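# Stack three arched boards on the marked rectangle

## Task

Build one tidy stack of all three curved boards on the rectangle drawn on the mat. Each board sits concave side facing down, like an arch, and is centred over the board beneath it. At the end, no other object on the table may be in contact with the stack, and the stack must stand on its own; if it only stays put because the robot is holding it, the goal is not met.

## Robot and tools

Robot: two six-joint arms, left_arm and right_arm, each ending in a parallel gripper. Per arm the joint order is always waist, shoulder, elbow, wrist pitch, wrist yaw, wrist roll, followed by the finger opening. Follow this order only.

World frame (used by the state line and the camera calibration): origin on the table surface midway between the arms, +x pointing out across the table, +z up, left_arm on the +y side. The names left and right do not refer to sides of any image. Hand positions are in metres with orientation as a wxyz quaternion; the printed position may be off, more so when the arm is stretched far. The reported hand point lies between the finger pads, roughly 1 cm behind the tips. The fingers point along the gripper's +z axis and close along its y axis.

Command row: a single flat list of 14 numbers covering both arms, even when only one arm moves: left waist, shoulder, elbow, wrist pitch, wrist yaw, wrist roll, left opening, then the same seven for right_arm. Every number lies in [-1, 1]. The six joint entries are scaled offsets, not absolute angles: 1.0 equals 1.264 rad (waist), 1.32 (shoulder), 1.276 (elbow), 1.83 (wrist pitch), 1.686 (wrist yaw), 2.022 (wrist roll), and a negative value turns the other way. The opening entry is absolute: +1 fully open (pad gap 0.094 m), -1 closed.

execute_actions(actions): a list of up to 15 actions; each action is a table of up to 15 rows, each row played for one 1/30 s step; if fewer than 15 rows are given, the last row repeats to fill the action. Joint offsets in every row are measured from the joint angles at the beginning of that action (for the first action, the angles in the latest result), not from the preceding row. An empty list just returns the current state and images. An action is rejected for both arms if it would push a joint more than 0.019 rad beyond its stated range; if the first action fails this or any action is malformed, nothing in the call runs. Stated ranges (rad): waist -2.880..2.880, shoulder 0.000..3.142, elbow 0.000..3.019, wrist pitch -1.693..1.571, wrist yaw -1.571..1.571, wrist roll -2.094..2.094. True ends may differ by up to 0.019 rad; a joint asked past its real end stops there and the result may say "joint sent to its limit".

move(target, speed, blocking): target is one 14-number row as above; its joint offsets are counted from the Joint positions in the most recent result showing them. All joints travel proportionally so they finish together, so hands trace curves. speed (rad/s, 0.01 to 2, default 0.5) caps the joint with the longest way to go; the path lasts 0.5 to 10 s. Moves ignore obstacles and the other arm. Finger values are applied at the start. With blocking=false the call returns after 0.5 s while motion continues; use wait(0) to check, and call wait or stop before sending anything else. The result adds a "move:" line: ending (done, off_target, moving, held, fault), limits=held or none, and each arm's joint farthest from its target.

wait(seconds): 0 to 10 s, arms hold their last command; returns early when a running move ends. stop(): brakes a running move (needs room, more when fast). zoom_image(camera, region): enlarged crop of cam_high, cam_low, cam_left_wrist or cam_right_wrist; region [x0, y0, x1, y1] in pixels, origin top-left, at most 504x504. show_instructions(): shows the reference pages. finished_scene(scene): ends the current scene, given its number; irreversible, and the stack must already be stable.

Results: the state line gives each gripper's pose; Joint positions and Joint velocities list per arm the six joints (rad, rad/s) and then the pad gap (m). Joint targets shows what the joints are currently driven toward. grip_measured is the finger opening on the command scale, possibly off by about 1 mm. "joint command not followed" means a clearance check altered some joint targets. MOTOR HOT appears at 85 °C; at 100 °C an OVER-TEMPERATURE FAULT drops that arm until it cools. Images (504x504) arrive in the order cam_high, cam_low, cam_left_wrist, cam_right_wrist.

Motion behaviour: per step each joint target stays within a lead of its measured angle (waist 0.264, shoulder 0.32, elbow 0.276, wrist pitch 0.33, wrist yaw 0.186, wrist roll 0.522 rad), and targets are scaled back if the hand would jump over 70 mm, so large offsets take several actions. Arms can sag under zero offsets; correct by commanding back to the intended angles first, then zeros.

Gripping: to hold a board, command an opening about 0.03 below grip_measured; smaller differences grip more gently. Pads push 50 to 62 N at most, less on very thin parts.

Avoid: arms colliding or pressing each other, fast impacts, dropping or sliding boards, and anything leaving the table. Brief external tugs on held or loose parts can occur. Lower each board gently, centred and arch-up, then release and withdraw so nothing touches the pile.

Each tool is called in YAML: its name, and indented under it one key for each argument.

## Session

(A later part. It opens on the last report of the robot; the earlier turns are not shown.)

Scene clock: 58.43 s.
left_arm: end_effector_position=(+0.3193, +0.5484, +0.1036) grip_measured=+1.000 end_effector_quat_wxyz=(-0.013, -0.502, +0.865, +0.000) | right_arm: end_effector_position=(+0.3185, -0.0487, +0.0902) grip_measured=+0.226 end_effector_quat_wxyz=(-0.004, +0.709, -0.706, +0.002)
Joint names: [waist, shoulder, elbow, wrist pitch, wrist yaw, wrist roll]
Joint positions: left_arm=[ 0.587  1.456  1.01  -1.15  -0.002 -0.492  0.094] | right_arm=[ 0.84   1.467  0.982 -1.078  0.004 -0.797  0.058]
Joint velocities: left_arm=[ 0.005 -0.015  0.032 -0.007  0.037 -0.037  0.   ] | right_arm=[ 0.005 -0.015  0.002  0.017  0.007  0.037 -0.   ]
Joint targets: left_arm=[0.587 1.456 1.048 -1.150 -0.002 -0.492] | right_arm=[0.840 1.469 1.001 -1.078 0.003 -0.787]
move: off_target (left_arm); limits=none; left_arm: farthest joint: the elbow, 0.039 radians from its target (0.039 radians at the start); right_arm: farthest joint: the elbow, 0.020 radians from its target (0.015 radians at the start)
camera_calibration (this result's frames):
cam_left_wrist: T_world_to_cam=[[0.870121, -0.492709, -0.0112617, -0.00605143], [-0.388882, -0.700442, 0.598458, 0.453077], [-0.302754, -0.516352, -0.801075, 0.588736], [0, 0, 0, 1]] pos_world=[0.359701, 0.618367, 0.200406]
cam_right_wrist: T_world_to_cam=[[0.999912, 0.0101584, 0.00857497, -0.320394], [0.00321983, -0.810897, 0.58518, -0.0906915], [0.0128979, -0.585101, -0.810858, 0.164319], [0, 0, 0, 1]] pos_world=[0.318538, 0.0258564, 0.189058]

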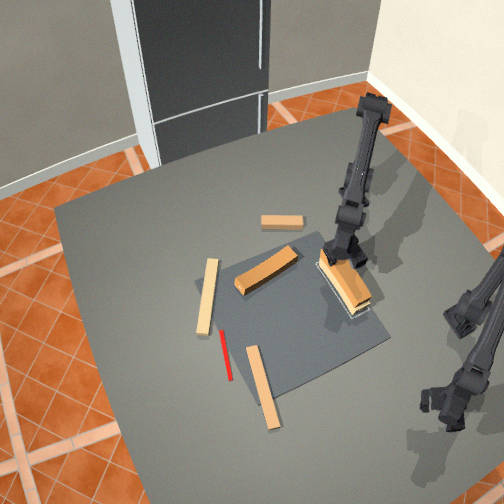

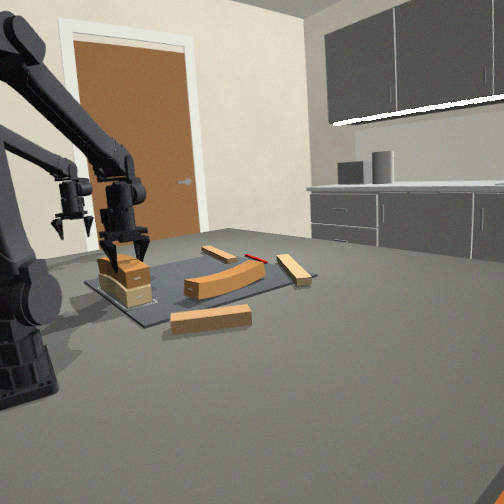

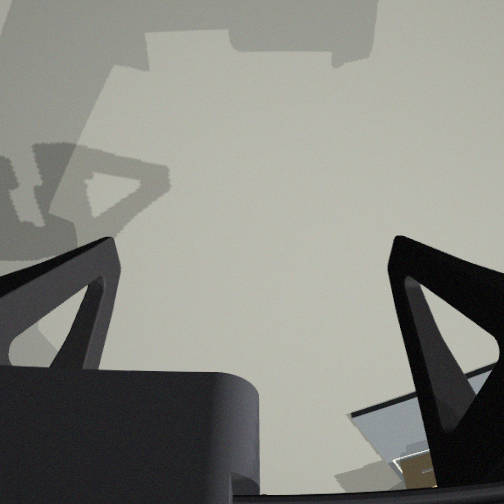

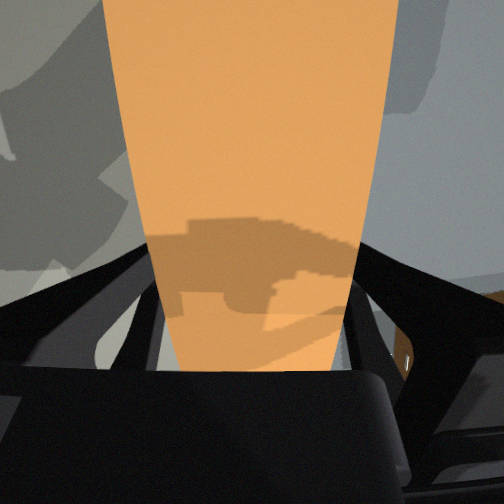

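execute_actions:
  actions:
    - [[0,0,0.03,0,0,0,1,0,0.004,0.018,0,0,0,0.2],[0,0,0.03,0,0,0,1,0,0.004,0.018,0,0,0,0.205],[0,0,0.03,0,0,0,1,0,0.004,0.018,0,0,0,0.21],[0,0,0.03,0,0,0,1,0,0.004,0.018,0,0,0,0.215],[0,0,0.03,0,0,0,1,0,0.004,0.018,0,0,0,0.22],[0,0,0.03,0,0,0,1,0,0.004,0.018,0,0,0,0.225],[0,0,0.03,0,0,0,1,0,0.004,0.018,0,0,0,0.23],[0,0,0.03,0,0,0,1,0,0.004,0.018,0,0,0,0.24],[0,0,0.03,0,0,0,1,0,0.004,0.018,0,0,0,0.26],[0,0,0.03,0,0,0,1,0,0.004,0.018,0,0,0,0.3],[0,0,0.03,0,0,0,1,0,0.004,0.018,0,0,0,0.4],[0,0,0.03,0,0,0,1,0,0.004,0.018,0,0,0,0.6],[0,0,0.03,0,0,0,1,0,0.004,0.018,0,0,0,1]]

move:
  target: [0,0,0.03,0,0,0,1, 0,-0.2,0.03,-0.1,0,0,1]
  speed: 0.4

Scene clock: 59.40 s.
left_arm: end_effector_position=(+0.3193, +0.5484, +0.1036) grip_measured=+1.000 end_effector_quat_wxyz=(-0.013, -0.502, +0.865, +0.000) | right_arm: end_effector_position=(+0.3184, -0.0487, +0.0897) grip_measured=+0.996 end_effector_quat_wxyz=(-0.003, +0.709, -0.706, +0.002)
Joint names: [waist, shoulder, elbow, wrist pitch, wrist yaw, wrist roll]
Joint positions: left_arm=[ 0.587  1.456  1.01  -1.15  -0.002 -0.492  0.094] | right_arm=[ 0.84   1.468  0.982 -1.078  0.004 -0.797  0.094]
Joint velocities: left_arm=[-0.015 -0.005  0.007  0.012 -0.022 -0.022  0.   ] | right_arm=[ 0.005 -0.015 -0.002 -0.012 -0.007  0.081  0.033]
Joint targets: left_arm=[0.587 1.456 1.048 -1.150 -0.002 -0.492] | right_arm=[0.840 1.472 1.005 -1.078 0.004 -0.797]
camera_calibration (this result's frames):
cam_left_wrist: T_world_to_cam=[[0.870121, -0.492709, -0.0112617, -0.00605143], [-0.388882, -0.700442, 0.598458, 0.453077], [-0.302754, -0.516352, -0.801075, 0.588736], [0, 0, 0, 1]] pos_world=[0.359701, 0.618367, 0.200406]
cam_right_wrist: T_world_to_cam=[[0.99992, 0.010167, 0.00747669, -0.320248], [0.00385667, -0.81027, 0.586044, -0.0906478], [0.0120165, -0.585968, -0.810245, 0.164022], [0, 0, 0, 1]] pos_world=[0.318601, 0.0259187, 0.188416]

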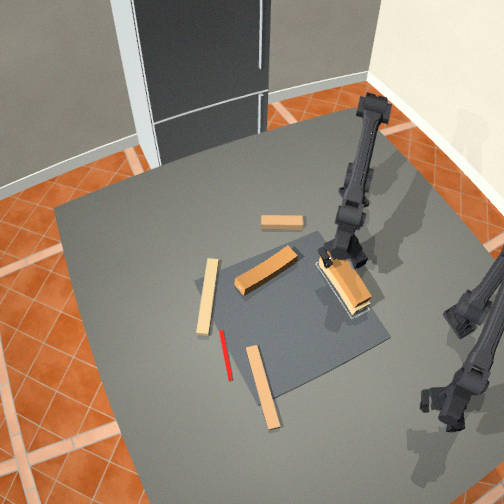

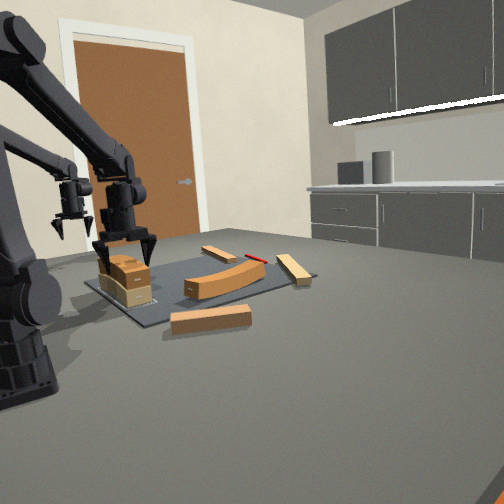

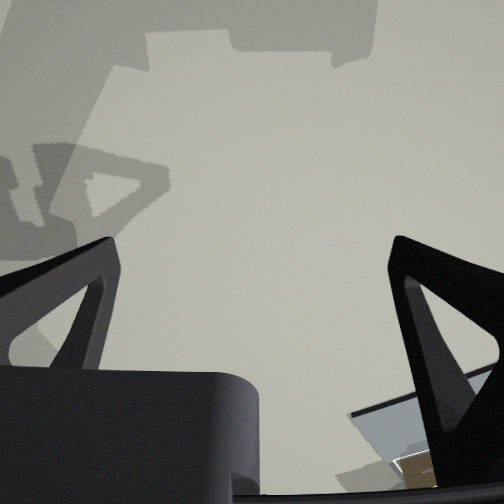

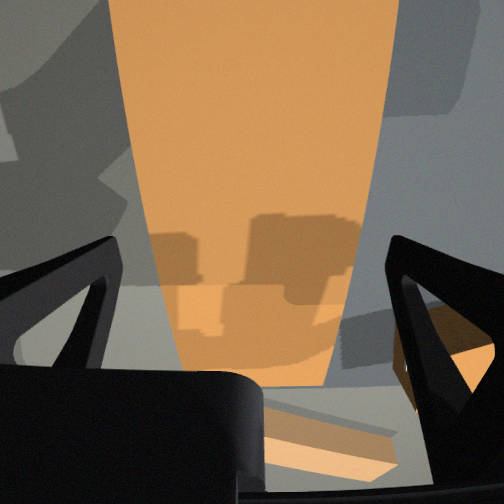

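Scene clock: 60.47 s.
left_arm: end_effector_position=(+0.3193, +0.5484, +0.1036) grip_measured=+1.000 end_effector_quat_wxyz=(-0.013, -0.502, +0.865, +0.000) | right_arm: end_effector_position=(+0.2877, -0.0790, +0.1773) grip_measured=+1.000 end_effector_quat_wxyz=(-0.046, +0.708, -0.705, +0.002)
Joint names: [waist, shoulder, elbow, wrist pitch, wrist yaw, wrist roll]
Joint positions: left_arm=[ 0.587  1.456  1.01  -1.15  -0.002 -0.492  0.094] | right_arm=[ 0.84   1.211  0.982 -1.249  0.004 -0.797  0.094]
Joint velocities: left_arm=[ 0.015 -0.024  0.027 -0.002 -0.037 -0.007  0.   ] | right_arm=[-0.005  0.005 -0.012  0.007  0.007  0.037  0.   ]
Joint targets: left_arm=[0.587 1.456 1.048 -1.150 -0.002 -0.492] | right_arm=[0.840 1.204 1.020 -1.261 0.004 -0.797]
move: off_target (left_arm, right_arm); limits=none; left_arm: farthest joint: the elbow, 0.039 radians from its target (0.039 radians at the start); right_arm: farthest joint: the elbow, 0.039 radians from its target (0.039 radians at the start)
camera_calibration (this result's frames):
cam_left_wrist: T_world_to_cam=[[0.870121, -0.492709, -0.0112617, -0.00605143], [-0.388882, -0.700442, 0.598458, 0.453077], [-0.302754, -0.516352, -0.801075, 0.588736], [0, 0, 0, 1]] pos_world=[0.359701, 0.618367, 0.200406]
cam_right_wrist: T_world_to_cam=[[0.997556, 0.00784018, 0.0694254, -0.300351], [-0.03061, -0.844195, 0.535162, -0.150123], [0.0628043, -0.535979, -0.841892, 0.212595], [0, 0, 0, 1]] pos_world=[0.28167, -0.0104319, 0.280174]

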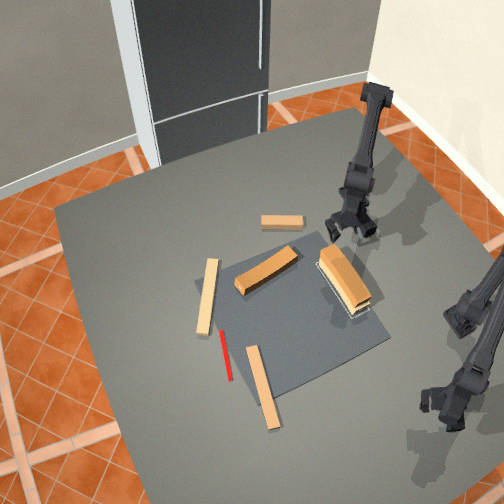

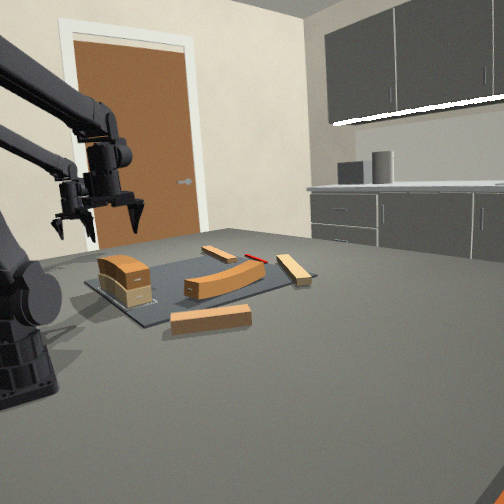

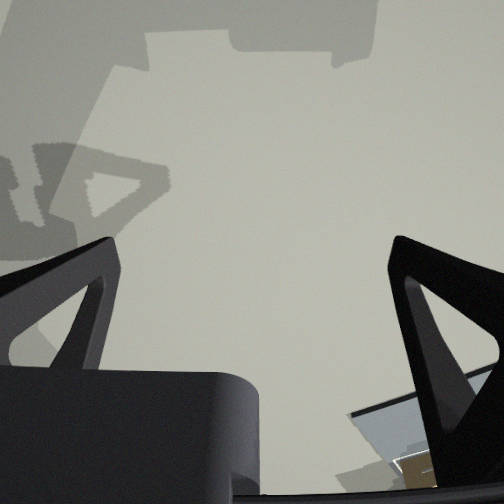

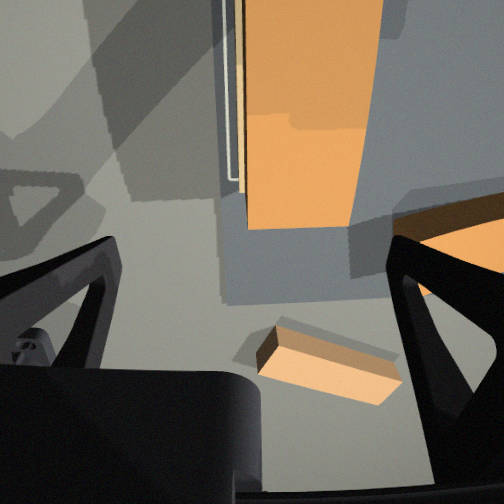

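move:
  target: [-0.546,0.31,0.51,-0.092,0,-0.128,1, -0.75,-0.01,-0.11,0.48,-0.333,0.587,1]
  speed: 0.9

Scene clock: 63.37 s.
left_arm: end_effector_position=(+0.5568, +0.2689, +0.1481) grip_measured=+1.000 end_effector_quat_wxyz=(+0.018, -0.299, +0.954, -0.008) | right_arm: end_effector_position=(+0.5169, -0.3145, +0.2210) grip_measured=+1.000 end_effector_quat_wxyz=(+0.352, +0.138, +0.879, +0.289)
Joint names: [waist, shoulder, elbow, wrist pitch, wrist yaw, wrist roll]
Joint positions: left_arm=[-0.107  1.833  1.61  -1.307 -0.002 -0.74   0.094] | right_arm=[-0.113  1.211  0.846 -0.394 -0.554  0.379  0.094]
Joint velocities: left_arm=[-0.015  0.015 -0.012 -0.002  0.022 -0.066  0.   ] | right_arm=[-0.015 -0.005 -0.007 -0.007 -0.022  0.007  0.   ]
Joint targets: left_arm=[-0.103 1.866 1.660 -1.318 -0.002 -0.750] | right_arm=[-0.108 1.198 0.841 -0.371 -0.558 0.389]
move: off_target (left_arm, right_arm); limits=none; left_arm: farthest joint: the elbow, 0.051 radians from its target (0.651 radians at the start); right_arm: farthest joint: the wrist pitch, 0.023 radians from its target (0.878 radians at the start)
camera_calibration (this result's frames):
cam_left_wrist: T_world_to_cam=[[0.572685, -0.819286, 0.0283402, -0.102359], [-0.690543, -0.463485, 0.555276, 0.433687], [-0.441794, -0.337568, -0.831183, 0.585786], [0, 0, 0, 1]] pos_world=[0.616896, 0.31489, 0.248981]
cam_right_wrist: T_world_to_cam=[[-0.0350162, -0.798091, -0.601519, -0.101675], [-0.988578, 0.115943, -0.0962843, 0.571392], [0.146586, 0.591277, -0.793035, 0.409148], [0, 0, 0, 1]] pos_world=[0.50133, -0.389315, 0.318325]

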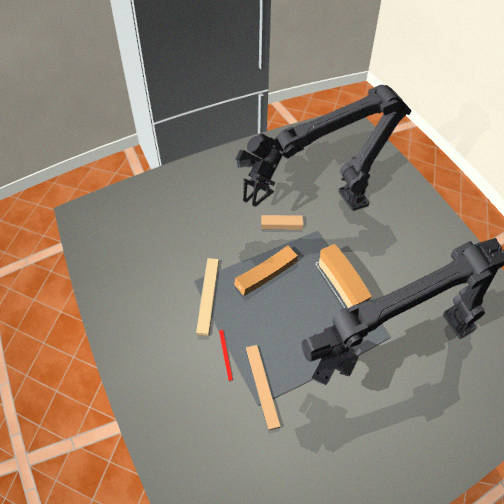

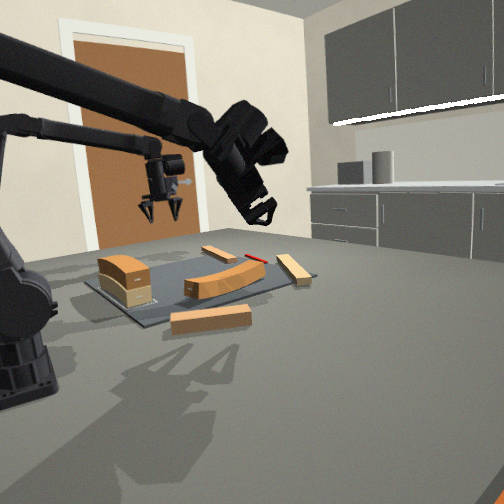

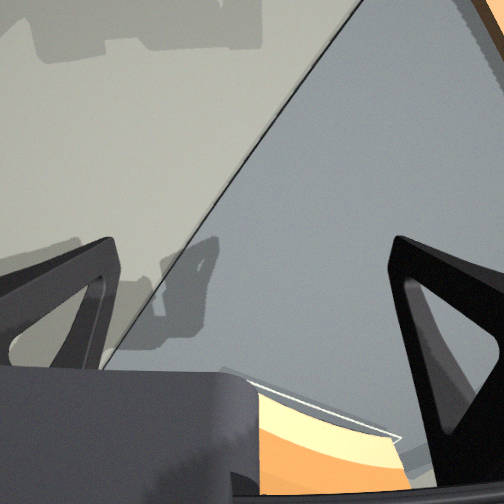

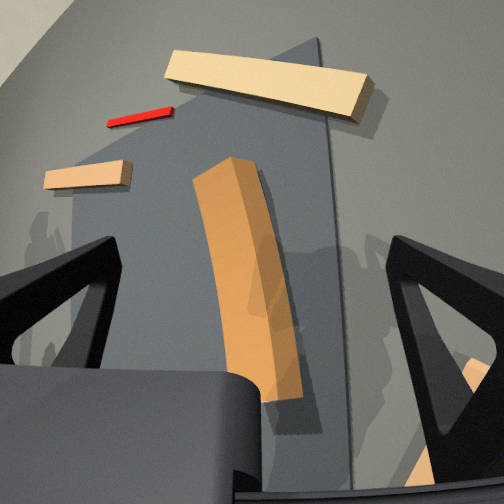

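move:
  target: [-0.538,0.376,0.516,-0.103,0,-0.14,1, -0.545,-0.02,-0.122,0.505,-0.336,0.598,1]
  speed: 0.9

Scene clock: 65.83 s.
left_arm: end_effector_position=(+0.4805, -0.1668, +0.0921) grip_measured=+1.000 end_effector_quat_wxyz=(+0.002, -0.101, +0.995, -0.002) | right_arm: end_effector_position=(+0.4382, -0.5503, +0.3210) grip_measured=+1.000 end_effector_quat_wxyz=(+0.429, +0.436, +0.557, +0.561)
Joint names: [waist, shoulder, elbow, wrist pitch, wrist yaw, wrist roll]
Joint positions: left_arm=[-0.784  2.296  2.215 -1.485 -0.001 -1.013  0.094] | right_arm=[-0.801  1.206  0.695  0.507 -1.118  1.579  0.094]
Joint velocities: left_arm=[-0.015 -0.005  0.007 -0.007 -0.037 -0.007  0.   ] | right_arm=[-0.005  0.005 -0.012  0.022 -0.081 -0.051  0.   ]
Joint targets: left_arm=[-0.787 2.330 2.268 -1.495 -0.002 -1.023] | right_arm=[-0.802 1.185 0.690 0.531 -1.121 1.588]
move: off_target (left_arm, right_arm); limits=none; left_arm: farthest joint: the elbow, 0.054 radians from its target (0.659 radians at the start); right_arm: farthest joint: the wrist pitch, 0.023 radians from its target (0.924 radians at the start)
camera_calibration (this result's frames):
cam_left_wrist: T_world_to_cam=[[0.205032, -0.978735, 0.00626996, -0.261931], [-0.799785, -0.163845, 0.577493, 0.310622], [-0.564185, -0.123419, -0.816372, 0.45159], [0, 0, 0, 1]] pos_world=[0.556916, -0.149733, 0.190926]
cam_right_wrist: T_world_to_cam=[[-0.00322997, 0.00431242, -0.999985, 0.323074], [-0.77209, 0.635492, 0.00523441, 0.688927], [0.635505, 0.772095, 0.00127696, 0.269714], [0, 0, 0, 1]] pos_world=[0.361552, -0.647446, 0.319119]

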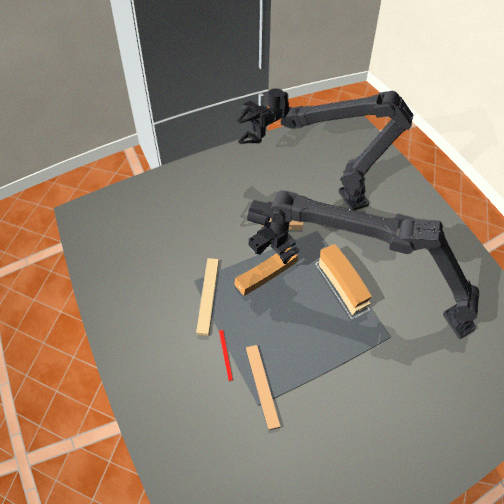

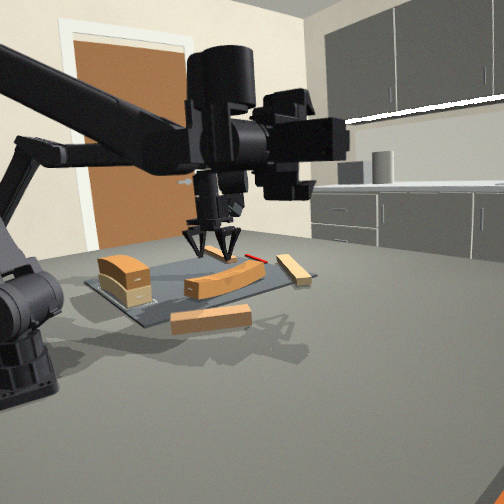

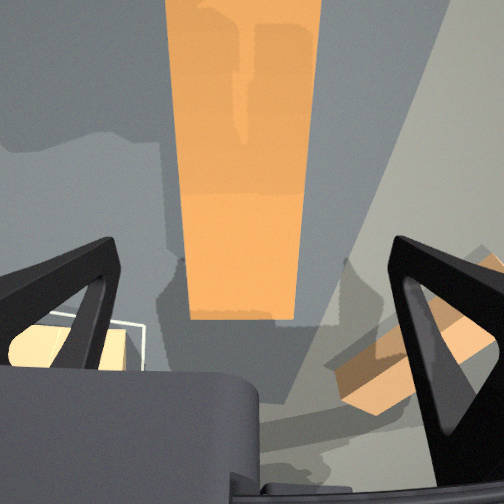

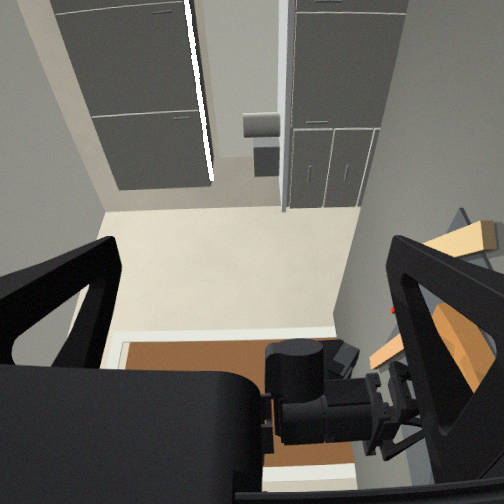

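move:
  target: [-0.015,0.031,-0.147,0.122,0,-0.012,1, 0,-0.015,0.02,0.012,0,0,1]
  speed: 0.3

Scene clock: 67.33 s.
left_arm: end_effector_position=(+0.4699, -0.1700, +0.0218) grip_measured=+1.000 end_effector_quat_wxyz=(+0.010, -0.101, +0.995, -0.012) | right_arm: end_effector_position=(+0.4382, -0.5503, +0.3210) grip_measured=+1.000 end_effector_quat_wxyz=(+0.429, +0.436, +0.557, +0.561)
Joint names: [waist, shoulder, elbow, wrist pitch, wrist yaw, wrist roll]
Joint positions: left_arm=[-0.798  2.299  2.033 -1.274 -0.001 -1.027  0.094] | right_arm=[-0.801  1.206  0.695  0.507 -1.118  1.579  0.094]
Joint velocities: left_arm=[ 0.005  0.005 -0.017 -0.017 -0.022 -0.066  0.   ] | right_arm=[-0.015 -0.005 -0.007 -0.017  0.022 -0.022  0.   ]
Joint targets: left_arm=[-0.803 2.337 2.027 -1.261 -0.001 -1.037] | right_arm=[-0.801 1.186 0.721 0.529 -1.118 1.578]
move: off_target (left_arm, right_arm); limits=none; left_arm: farthest joint: the shoulder, 0.038 radians from its target (0.041 radians at the start); right_arm: farthest joint: the elbow, 0.025 radians from its target (0.025 radians at the start)
camera_calibration (this result's frames):
cam_left_wrist: T_world_to_cam=[[0.204724, -0.978403, 0.0285577, -0.262706], [-0.809844, -0.152923, 0.566364, 0.34902], [-0.549765, -0.139076, -0.82366, 0.378531], [0, 0, 0, 1]] pos_world=[0.544537, -0.151015, 0.121611]
cam_right_wrist: T_world_to_cam=[[-0.0033259, 0.00468164, -0.999984, 0.323319], [-0.772089, 0.63549, 0.00554312, 0.688827], [0.635506, 0.772095, 0.00150106, 0.269642], [0, 0, 0, 1]] pos_world=[0.361552, -0.647445, 0.31909]

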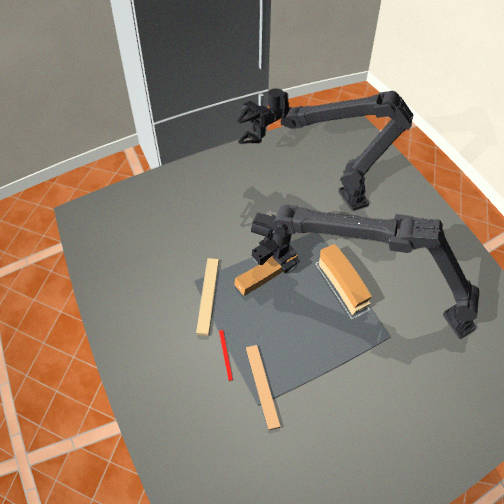

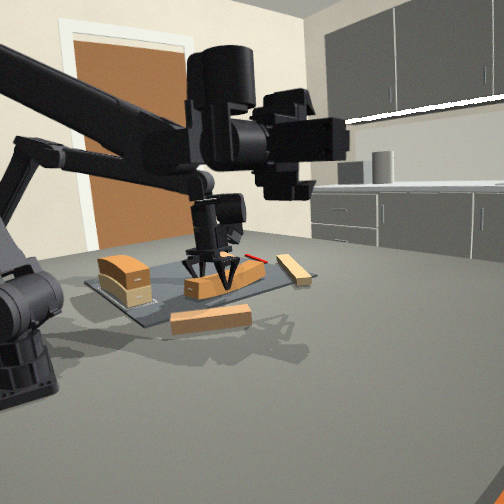

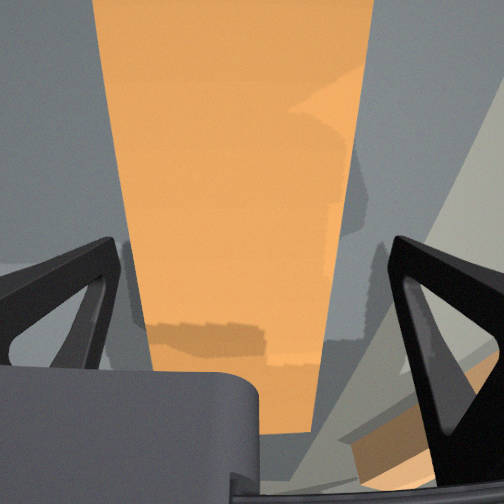

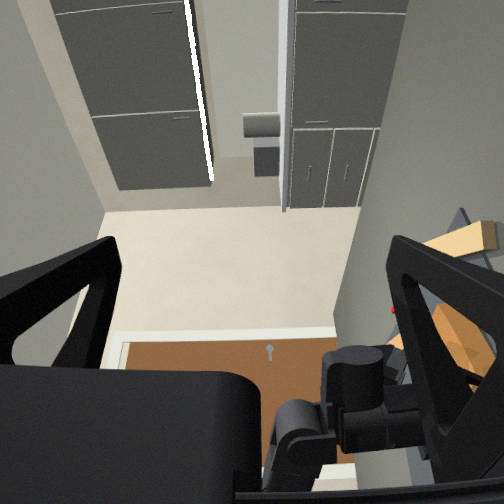

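move:
  target: [0,0.041,0.01,-0.018,0,0,1, 0,-0.015,0.02,0.012,0,0,1]
  speed: 0.15

Scene clock: 68.47 s.
left_arm: end_effector_position=(+0.4654, -0.1651, +0.0137) grip_measured=+1.000 end_effector_quat_wxyz=(-0.000, -0.101, +0.995, +0.001) | right_arm: end_effector_position=(+0.4382, -0.5503, +0.3210) grip_measured=+1.000 end_effector_quat_wxyz=(+0.429, +0.436, +0.557, +0.561)
Joint names: [waist, shoulder, elbow, wrist pitch, wrist yaw, wrist roll]
Joint positions: left_arm=[-0.798  2.311  2.033 -1.296 -0.001 -1.027  0.094] | right_arm=[-0.801  1.206  0.695  0.507 -1.118  1.579  0.094]
Joint velocities: left_arm=[-0.015  0.005 -0.017  0.002  0.081  0.007  0.   ] | right_arm=[-0.005 -0.005  0.002 -0.007  0.007 -0.007  0.   ]
Joint targets: left_arm=[-0.798 2.353 2.046 -1.307 -0.001 -1.027] | right_arm=[-0.801 1.186 0.721 0.529 -1.118 1.579]
move: off_target (left_arm, right_arm); limits=none; left_arm: farthest joint: the shoulder, 0.042 radians from its target (0.054 radians at the start); right_arm: farthest joint: the elbow, 0.025 radians from its target (0.025 radians at the start)
camera_calibration (this result's frames):
cam_left_wrist: T_world_to_cam=[[0.205048, -0.978752, -0.000219851, -0.256565], [-0.796759, -0.167051, 0.580749, 0.342039], [-0.568446, -0.118906, -0.814082, 0.38197], [0, 0, 0, 1]] pos_world=[0.54226, -0.148557, 0.11226]
cam_right_wrist: T_world_to_cam=[[-0.0033259, 0.00468164, -0.999984, 0.323319], [-0.772089, 0.63549, 0.00554312, 0.688827], [0.635506, 0.772095, 0.00150106, 0.269642], [0, 0, 0, 1]] pos_world=[0.361552, -0.647445, 0.31909]

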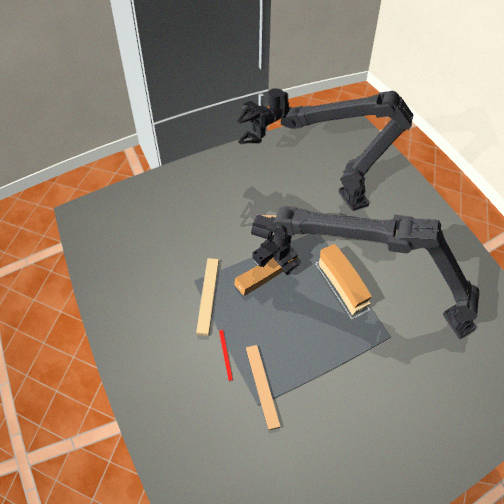

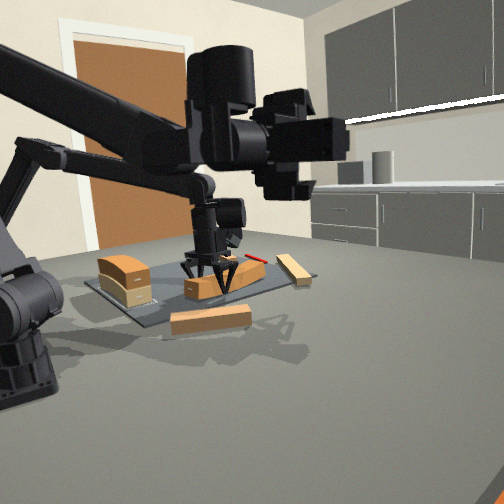

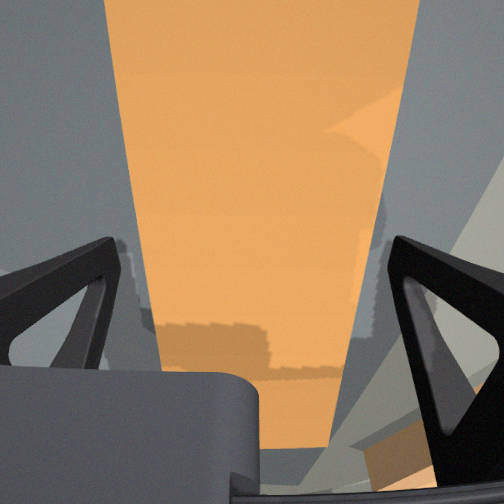

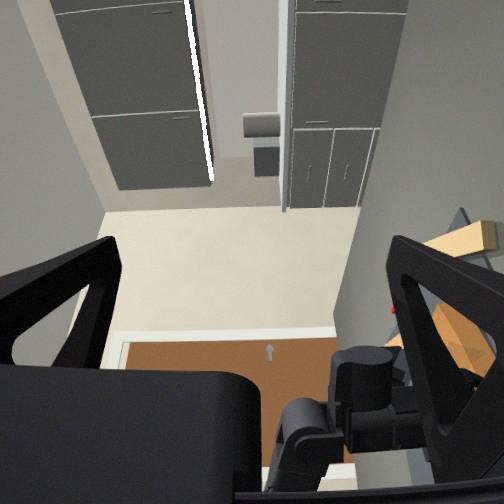

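Centred. Closing.

execute_actions:
  actions:
    - [[0,0.036,0.015,0,0,0,0.8,0,-0.015,0.02,0.012,0,0,1],[0,0.036,0.015,0,0,0,0.6,0,-0.015,0.02,0.012,0,0,1],[0,0.036,0.015,0,0,0,0.45,0,-0.015,0.02,0.012,0,0,1],[0,0.036,0.015,0,0,0,0.38,0,-0.015,0.02,0.012,0,0,1],[0,0.036,0.015,0,0,0,0.35,0,-0.015,0.02,0.012,0,0,1],[0,0.036,0.015,0,0,0,0.33,0,-0.015,0.02,0.012,0,0,1],[0,0.036,0.015,0,0,0,0.31,0,-0.015,0.02,0.012,0,0,1],[0,0.036,0.015,0,0,0,0.29,0,-0.015,0.02,0.012,0,0,1],[0,0.036,0.015,0,0,0,0.27,0,-0.015,0.02,0.012,0,0,1],[0,0.036,0.015,0,0,0,0.25,0,-0.015,0.02,0.012,0,0,1],[0,0.036,0.015,0,0,0,0.23,0,-0.015,0.02,0.012,0,0,1],[0,0.036,0.015,0,0,0,0.21,0,-0.015,0.02,0.012,0,0,1]]

Scene clock: 69.37 s.
left_arm: end_effector_position=(+0.4652, -0.1649, +0.0119) grip_measured=+0.212 end_effector_quat_wxyz=(-0.001, -0.101, +0.995, +0.002) | right_arm: end_effector_position=(+0.4382, -0.5503, +0.3210) grip_measured=+1.000 end_effector_quat_wxyz=(+0.429, +0.436, +0.557, +0.561)
Joint names: [waist, shoulder, elbow, wrist pitch, wrist yaw, wrist roll]
Joint positions: left_arm=[-0.798  2.314  2.033 -1.296 -0.001 -1.027  0.057] | right_arm=[-0.801  1.206  0.695  0.507 -1.118  1.579  0.094]
Joint velocities: left_arm=[-0.005 -0.005  0.007  0.002  0.007  0.037 -0.002] | right_arm=[-0.005  0.005  0.007  0.012  0.022 -0.066  0.   ]
Joint targets: left_arm=[-0.798 2.359 2.053 -1.296 -0.001 -1.027] | right_arm=[-0.801 1.186 0.721 0.529 -1.118 1.579]
camera_calibration (this result's frames):
cam_left_wrist: T_world_to_cam=[[0.205045, -0.978749, -0.00250939, -0.256267], [-0.795704, -0.16819, 0.581866, 0.342258], [-0.569923, -0.117312, -0.813281, 0.381355], [0, 0, 0, 1]] pos_world=[0.542225, -0.148519, 0.110358]
cam_right_wrist: T_world_to_cam=[[-0.0033259, 0.00468164, -0.999984, 0.323319], [-0.772089, 0.63549, 0.00554312, 0.688827], [0.635506, 0.772095, 0.00150106, 0.269642], [0, 0, 0, 1]] pos_world=[0.361552, -0.647445, 0.31909]

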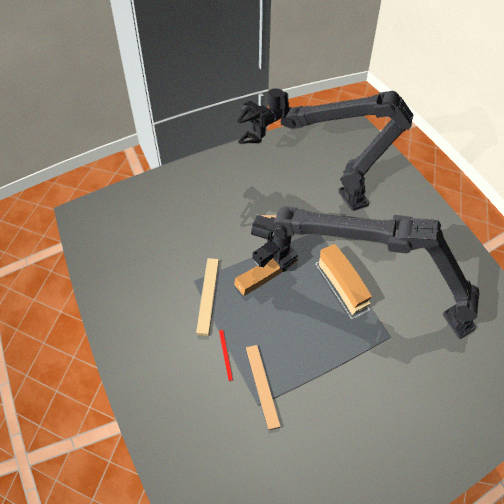

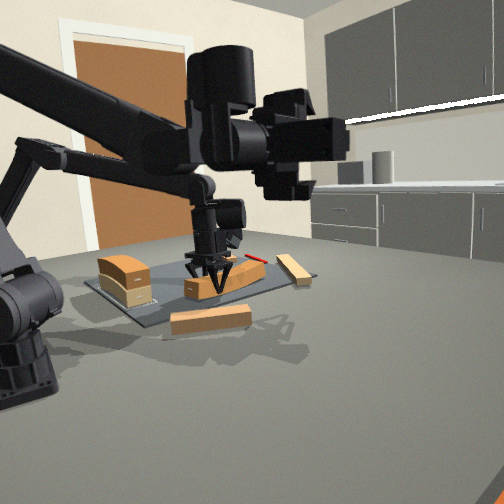

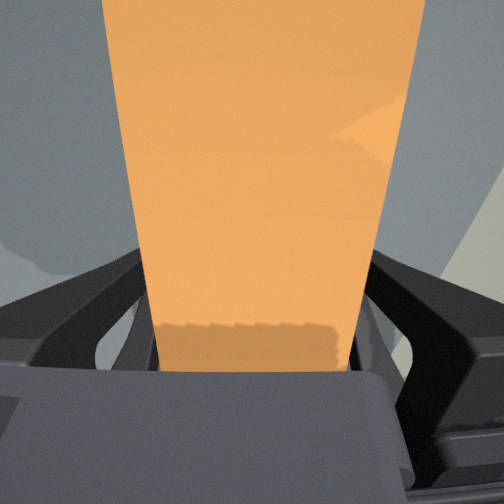

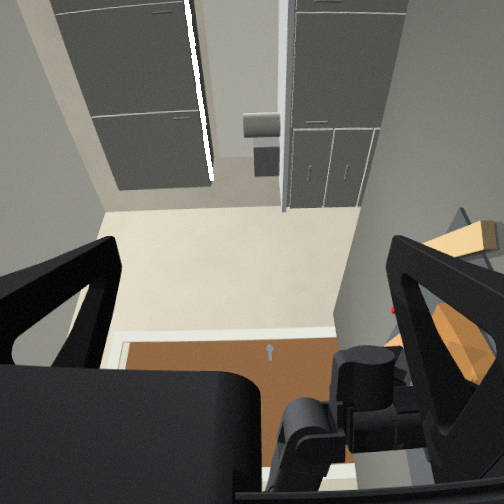

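execute_actions:
  actions:
    - [[0,0.03,0.015,0,0,0,0.2,0,-0.015,0.02,0.012,0,0,1],[0,0.03,0.015,0,0,0,0.19,0,-0.015,0.02,0.012,0,0,1],[0,0.03,0.015,0,0,0,0.18,0,-0.015,0.02,0.012,0,0,1],[0,0.03,0.015,0,0,0,0.17,0,-0.015,0.02,0.012,0,0,1]]

Scene clock: 69.97 s.
left_arm: end_effector_position=(+0.4652, -0.1649, +0.0119) grip_measured=+0.174 end_effector_quat_wxyz=(-0.001, -0.101, +0.995, +0.002) | right_arm: end_effector_position=(+0.4382, -0.5503, +0.3210) grip_measured=+1.000 end_effector_quat_wxyz=(+0.429, +0.436, +0.557, +0.561)
Joint names: [waist, shoulder, elbow, wrist pitch, wrist yaw, wrist roll]
Joint positions: left_arm=[-0.798  2.314  2.033 -1.296 -0.001 -1.027  0.055] | right_arm=[-0.801  1.206  0.695  0.507 -1.118  1.579  0.094]
Joint velocities: left_arm=[ 0.005 -0.024 -0.007  0.012 -0.007 -0.007  0.   ] | right_arm=[-0.015  0.005  0.012 -0.012  0.007  0.007  0.   ]
Joint targets: left_arm=[-0.798 2.353 2.053 -1.296 -0.001 -1.027] | right_arm=[-0.801 1.186 0.721 0.529 -1.118 1.579]
camera_calibration (this result's frames):
cam_left_wrist: T_world_to_cam=[[0.205045, -0.978749, -0.00250939, -0.256267], [-0.795704, -0.16819, 0.581866, 0.342258], [-0.569923, -0.117312, -0.813281, 0.381355], [0, 0, 0, 1]] pos_world=[0.542225, -0.148519, 0.110358]
cam_right_wrist: T_world_to_cam=[[-0.0033259, 0.00468164, -0.999984, 0.323319], [-0.772089, 0.63549, 0.00554312, 0.688827], [0.635506, 0.772095, 0.00150106, 0.269642], [0, 0, 0, 1]] pos_world=[0.361552, -0.647445, 0.31909]

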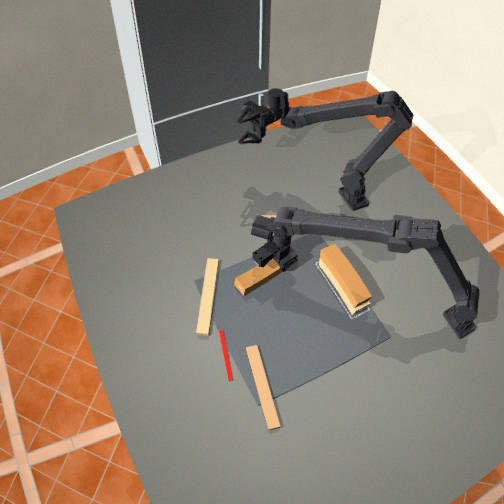

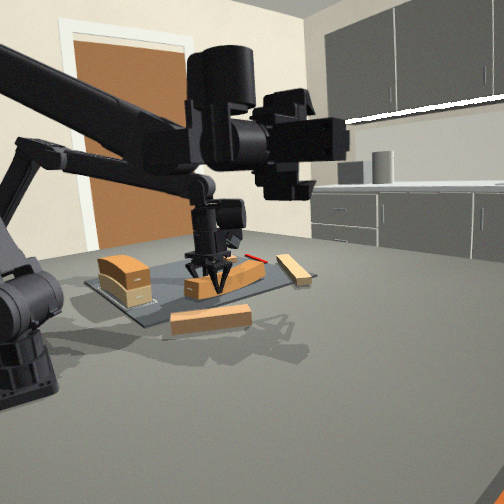

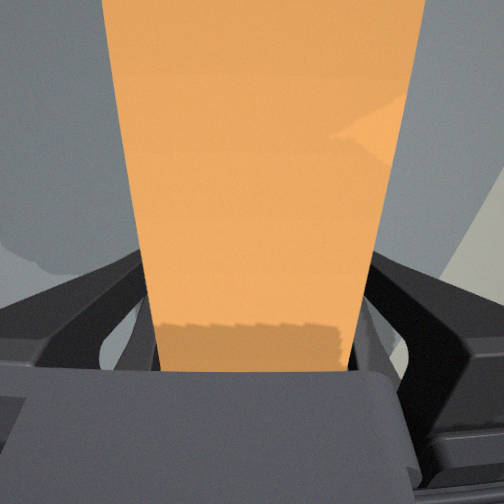

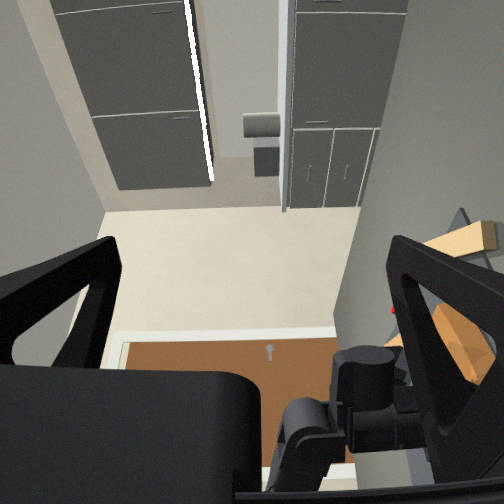

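execute_actions:
  actions:
    - [[0,0.03,0.015,0,0,0,0.16,0,-0.015,0.02,0.012,0,0,1],[0,0.03,0.015,0,0,0,0.15,0,-0.015,0.02,0.012,0,0,1],[0,0.03,0.015,0,0,0,0.14,0,-0.015,0.02,0.012,0,0,1]]

Scene clock: 70.60 s.
left_arm: end_effector_position=(+0.4652, -0.1649, +0.0119) grip_measured=+0.155 end_effector_quat_wxyz=(-0.001, -0.101, +0.995, +0.002) | right_arm: end_effector_position=(+0.4382, -0.5503, +0.3210) grip_measured=+1.000 end_effector_quat_wxyz=(+0.429, +0.436, +0.557, +0.561)
Joint names: [waist, shoulder, elbow, wrist pitch, wrist yaw, wrist roll]
Joint positions: left_arm=[-0.798  2.314  2.033 -1.296 -0.001 -1.027  0.054] | right_arm=[-0.801  1.206  0.695  0.507 -1.118  1.579  0.094]
Joint velocities: left_arm=[ 0.005  0.005  0.007  0.017 -0.037 -0.051  0.003] | right_arm=[-0.005 -0.015  0.002  0.007  0.051 -0.022  0.   ]
Joint targets: left_arm=[-0.798 2.353 2.053 -1.296 -0.001 -1.027] | right_arm=[-0.801 1.186 0.721 0.529 -1.118 1.579]
camera_calibration (this result's frames):
cam_left_wrist: T_world_to_cam=[[0.205045, -0.978749, -0.00250939, -0.256267], [-0.795704, -0.16819, 0.581866, 0.342258], [-0.569923, -0.117312, -0.813281, 0.381355], [0, 0, 0, 1]] pos_world=[0.542225, -0.148519, 0.110358]
cam_right_wrist: T_world_to_cam=[[-0.0033259, 0.00468164, -0.999984, 0.323319], [-0.772089, 0.63549, 0.00554312, 0.688827], [0.635506, 0.772095, 0.00150106, 0.269642], [0, 0, 0, 1]] pos_world=[0.361552, -0.647445, 0.31909]

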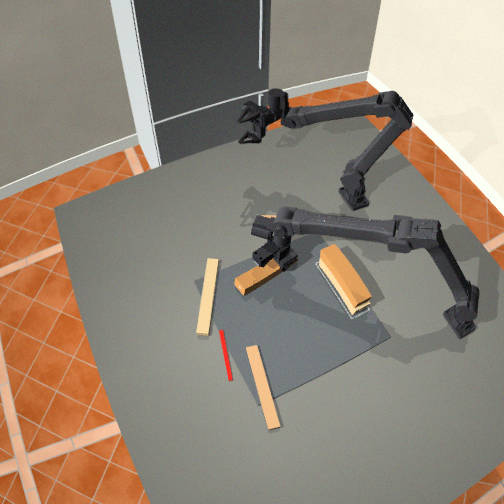

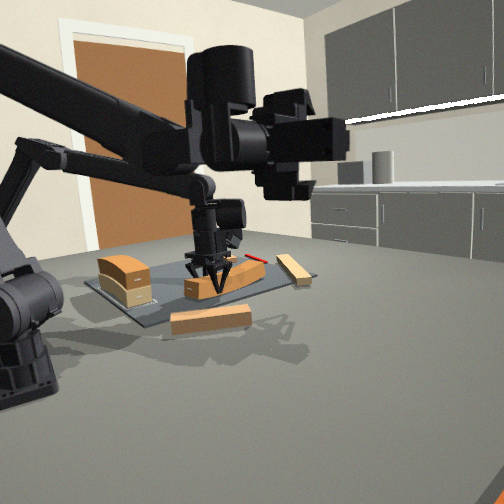

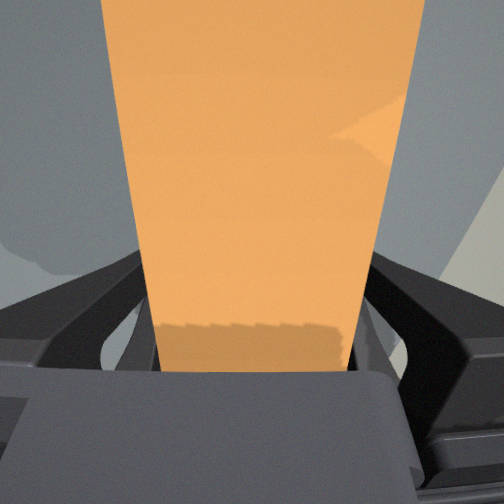

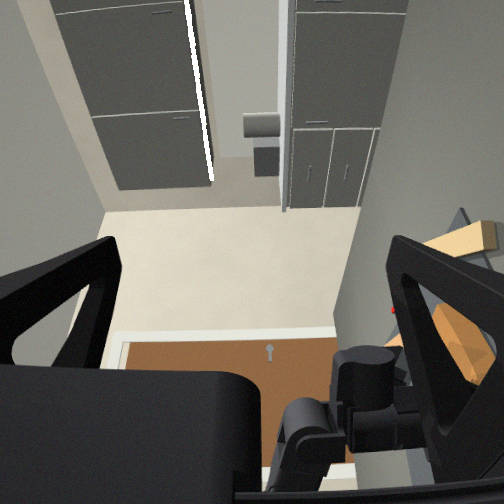

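move:
  target: [0,-0.3,0.022,0,0,0,0.12, 0,-0.015,0.02,0.012,0,0,1]
  speed: 0.35

Scene clock: 72.43 s.
left_arm: end_effector_position=(+0.4622, -0.1623, +0.2606) grip_measured=+0.148 end_effector_quat_wxyz=(+0.107, -0.100, +0.979, -0.143) | right_arm: end_effector_position=(+0.4382, -0.5503, +0.3210) grip_measured=+1.000 end_effector_quat_wxyz=(+0.429, +0.436, +0.557, +0.561)
Joint names: [waist, shoulder, elbow, wrist pitch, wrist yaw, wrist roll]
Joint positions: left_arm=[-0.798  1.943  2.027 -1.296  0.002 -1.027  0.054] | right_arm=[-0.801  1.206  0.695  0.507 -1.118  1.579  0.094]
Joint velocities: left_arm=[-0.015 -0.005  0.002 -0.012  0.051 -0.037 -0.001] | right_arm=[ 0.005 -0.005  0.007 -0.022 -0.051  0.051  0.   ]
Joint targets: left_arm=[-0.798 1.917 2.061 -1.296 -0.001 -1.027] | right_arm=[-0.801 1.186 0.721 0.529 -1.118 1.579]
move: off_target (left_arm, right_arm); limits=none; left_arm: farthest joint: the elbow, 0.034 radians from its target (0.028 radians at the start); right_arm: farthest joint: the elbow, 0.025 radians from its target (0.025 radians at the start)
camera_calibration (this result's frames):
cam_left_wrist: T_world_to_cam=[[0.167013, -0.937678, 0.304742, -0.308376], [-0.917382, -0.0345358, 0.396506, 0.321873], [-0.36127, -0.345786, -0.865977, 0.462393], [0, 0, 0, 1]] pos_world=[0.513832, -0.118152, 0.366772]
cam_right_wrist: T_world_to_cam=[[-0.0033259, 0.00468164, -0.999984, 0.323319], [-0.772089, 0.63549, 0.00554312, 0.688827], [0.635506, 0.772095, 0.00150106, 0.269642], [0, 0, 0, 1]] pos_world=[0.361552, -0.647445, 0.31909]

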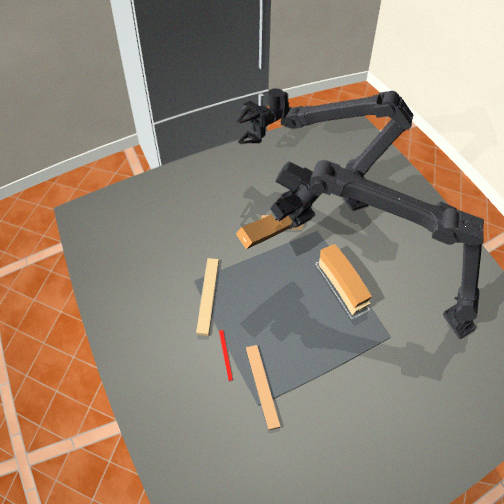

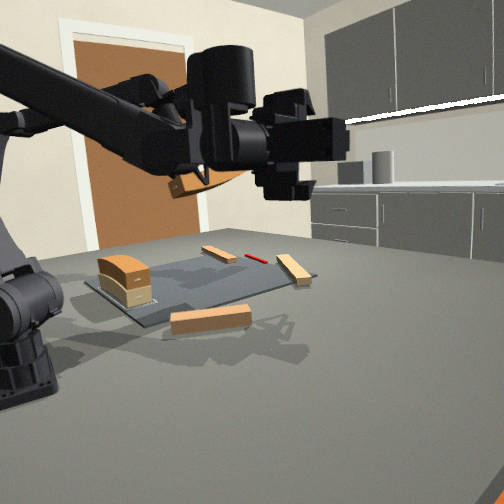

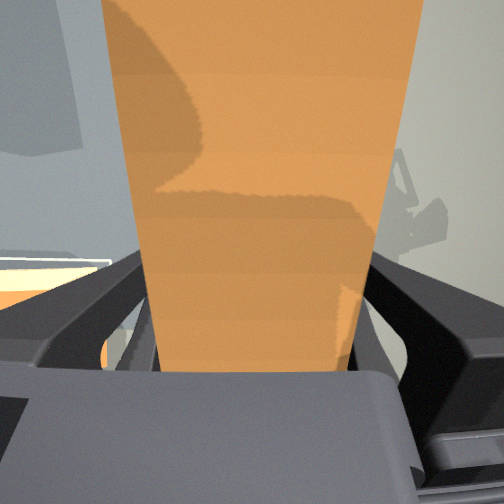

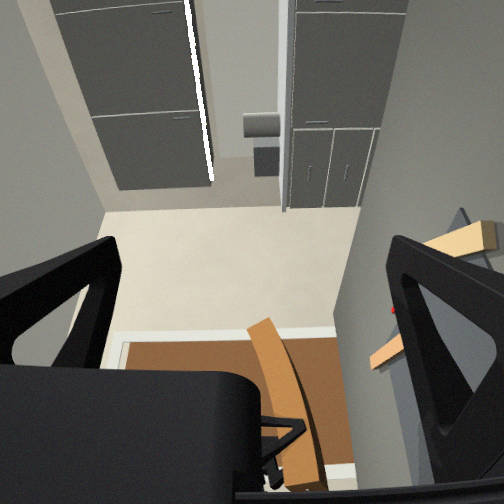

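move:
  target: [0.25,-0.16,-0.385,0.51,0.37,0.625,0.114, 0,-0.015,0.02,0.012,0,0,1]
  speed: 0.8

Scene clock: 75.10 s.
left_arm: end_effector_position=(+0.5645, -0.0854, +0.2552) grip_measured=+0.147 end_effector_quat_wxyz=(+0.376, +0.430, +0.752, -0.330) | right_arm: end_effector_position=(+0.4382, -0.5503, +0.3210) grip_measured=+1.000 end_effector_quat_wxyz=(+0.429, +0.436, +0.557, +0.561)
Joint names: [waist, shoulder, elbow, wrist pitch, wrist yaw, wrist roll]
Joint positions: left_arm=[-0.479  1.787  1.524 -0.398  0.619  0.223  0.054] | right_arm=[-0.801  1.206  0.695  0.507 -1.118  1.579  0.094]
Joint velocities: left_arm=[-0.015  0.005  0.007 -0.002 -0.022 -0.066 -0.001] | right_arm=[-0.015 -0.015 -0.002  0.002 -0.007  0.022  0.   ]
Joint targets: left_arm=[-0.482 1.732 1.536 -0.362 0.625 0.237] | right_arm=[-0.801 1.186 0.721 0.529 -1.118 1.579]
move: off_target (left_arm, right_arm); limits=none; left_arm: farthest joint: the shoulder, 0.055 radians from its target (0.211 radians at the start); right_arm: farthest joint: the elbow, 0.025 radians from its target (0.025 radians at the start)
camera_calibration (this result's frames):
cam_left_wrist: T_world_to_cam=[[-0.89351, -0.41293, 0.176435, 0.424571], [-0.448378, 0.799029, -0.400637, 0.43038], [0.0244583, -0.437082, -0.899089, 0.304158], [0, 0, 0, 1]] pos_world=[0.564892, -0.0356258, 0.370982]
cam_right_wrist: T_world_to_cam=[[-0.0033259, 0.00468164, -0.999984, 0.323319], [-0.772089, 0.63549, 0.00554312, 0.688827], [0.635506, 0.772095, 0.00150106, 0.269642], [0, 0, 0, 1]] pos_world=[0.361552, -0.647445, 0.31909]

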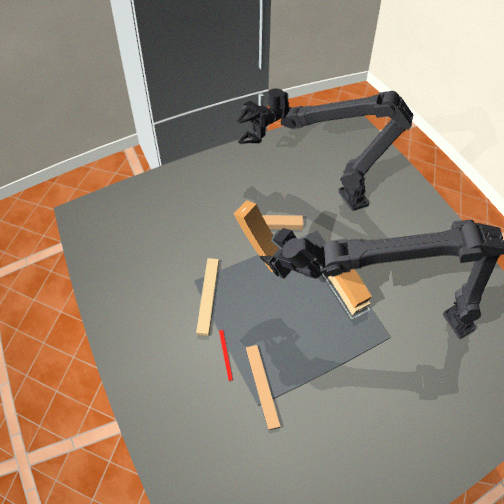

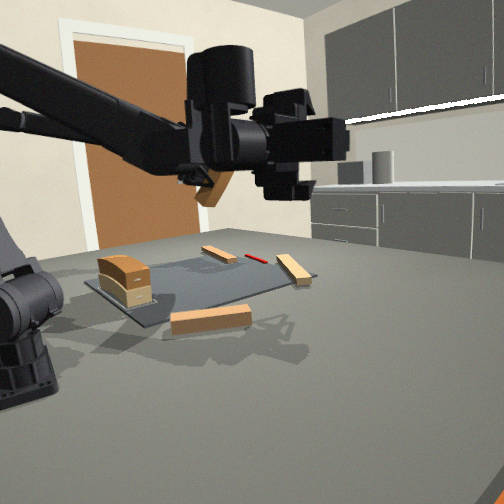

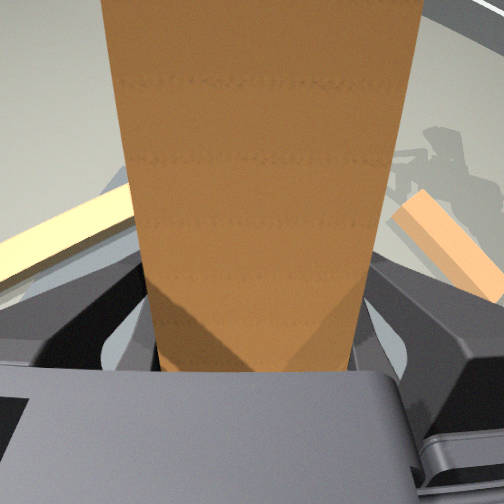

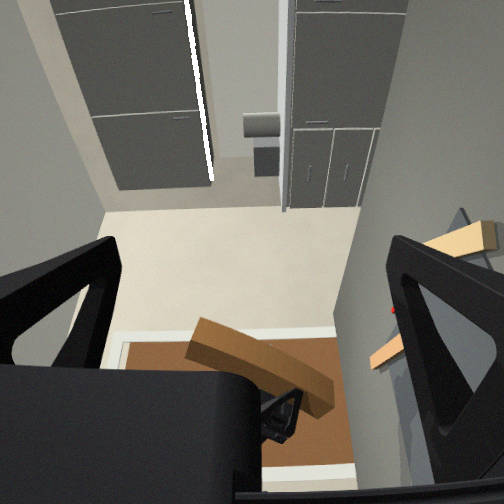

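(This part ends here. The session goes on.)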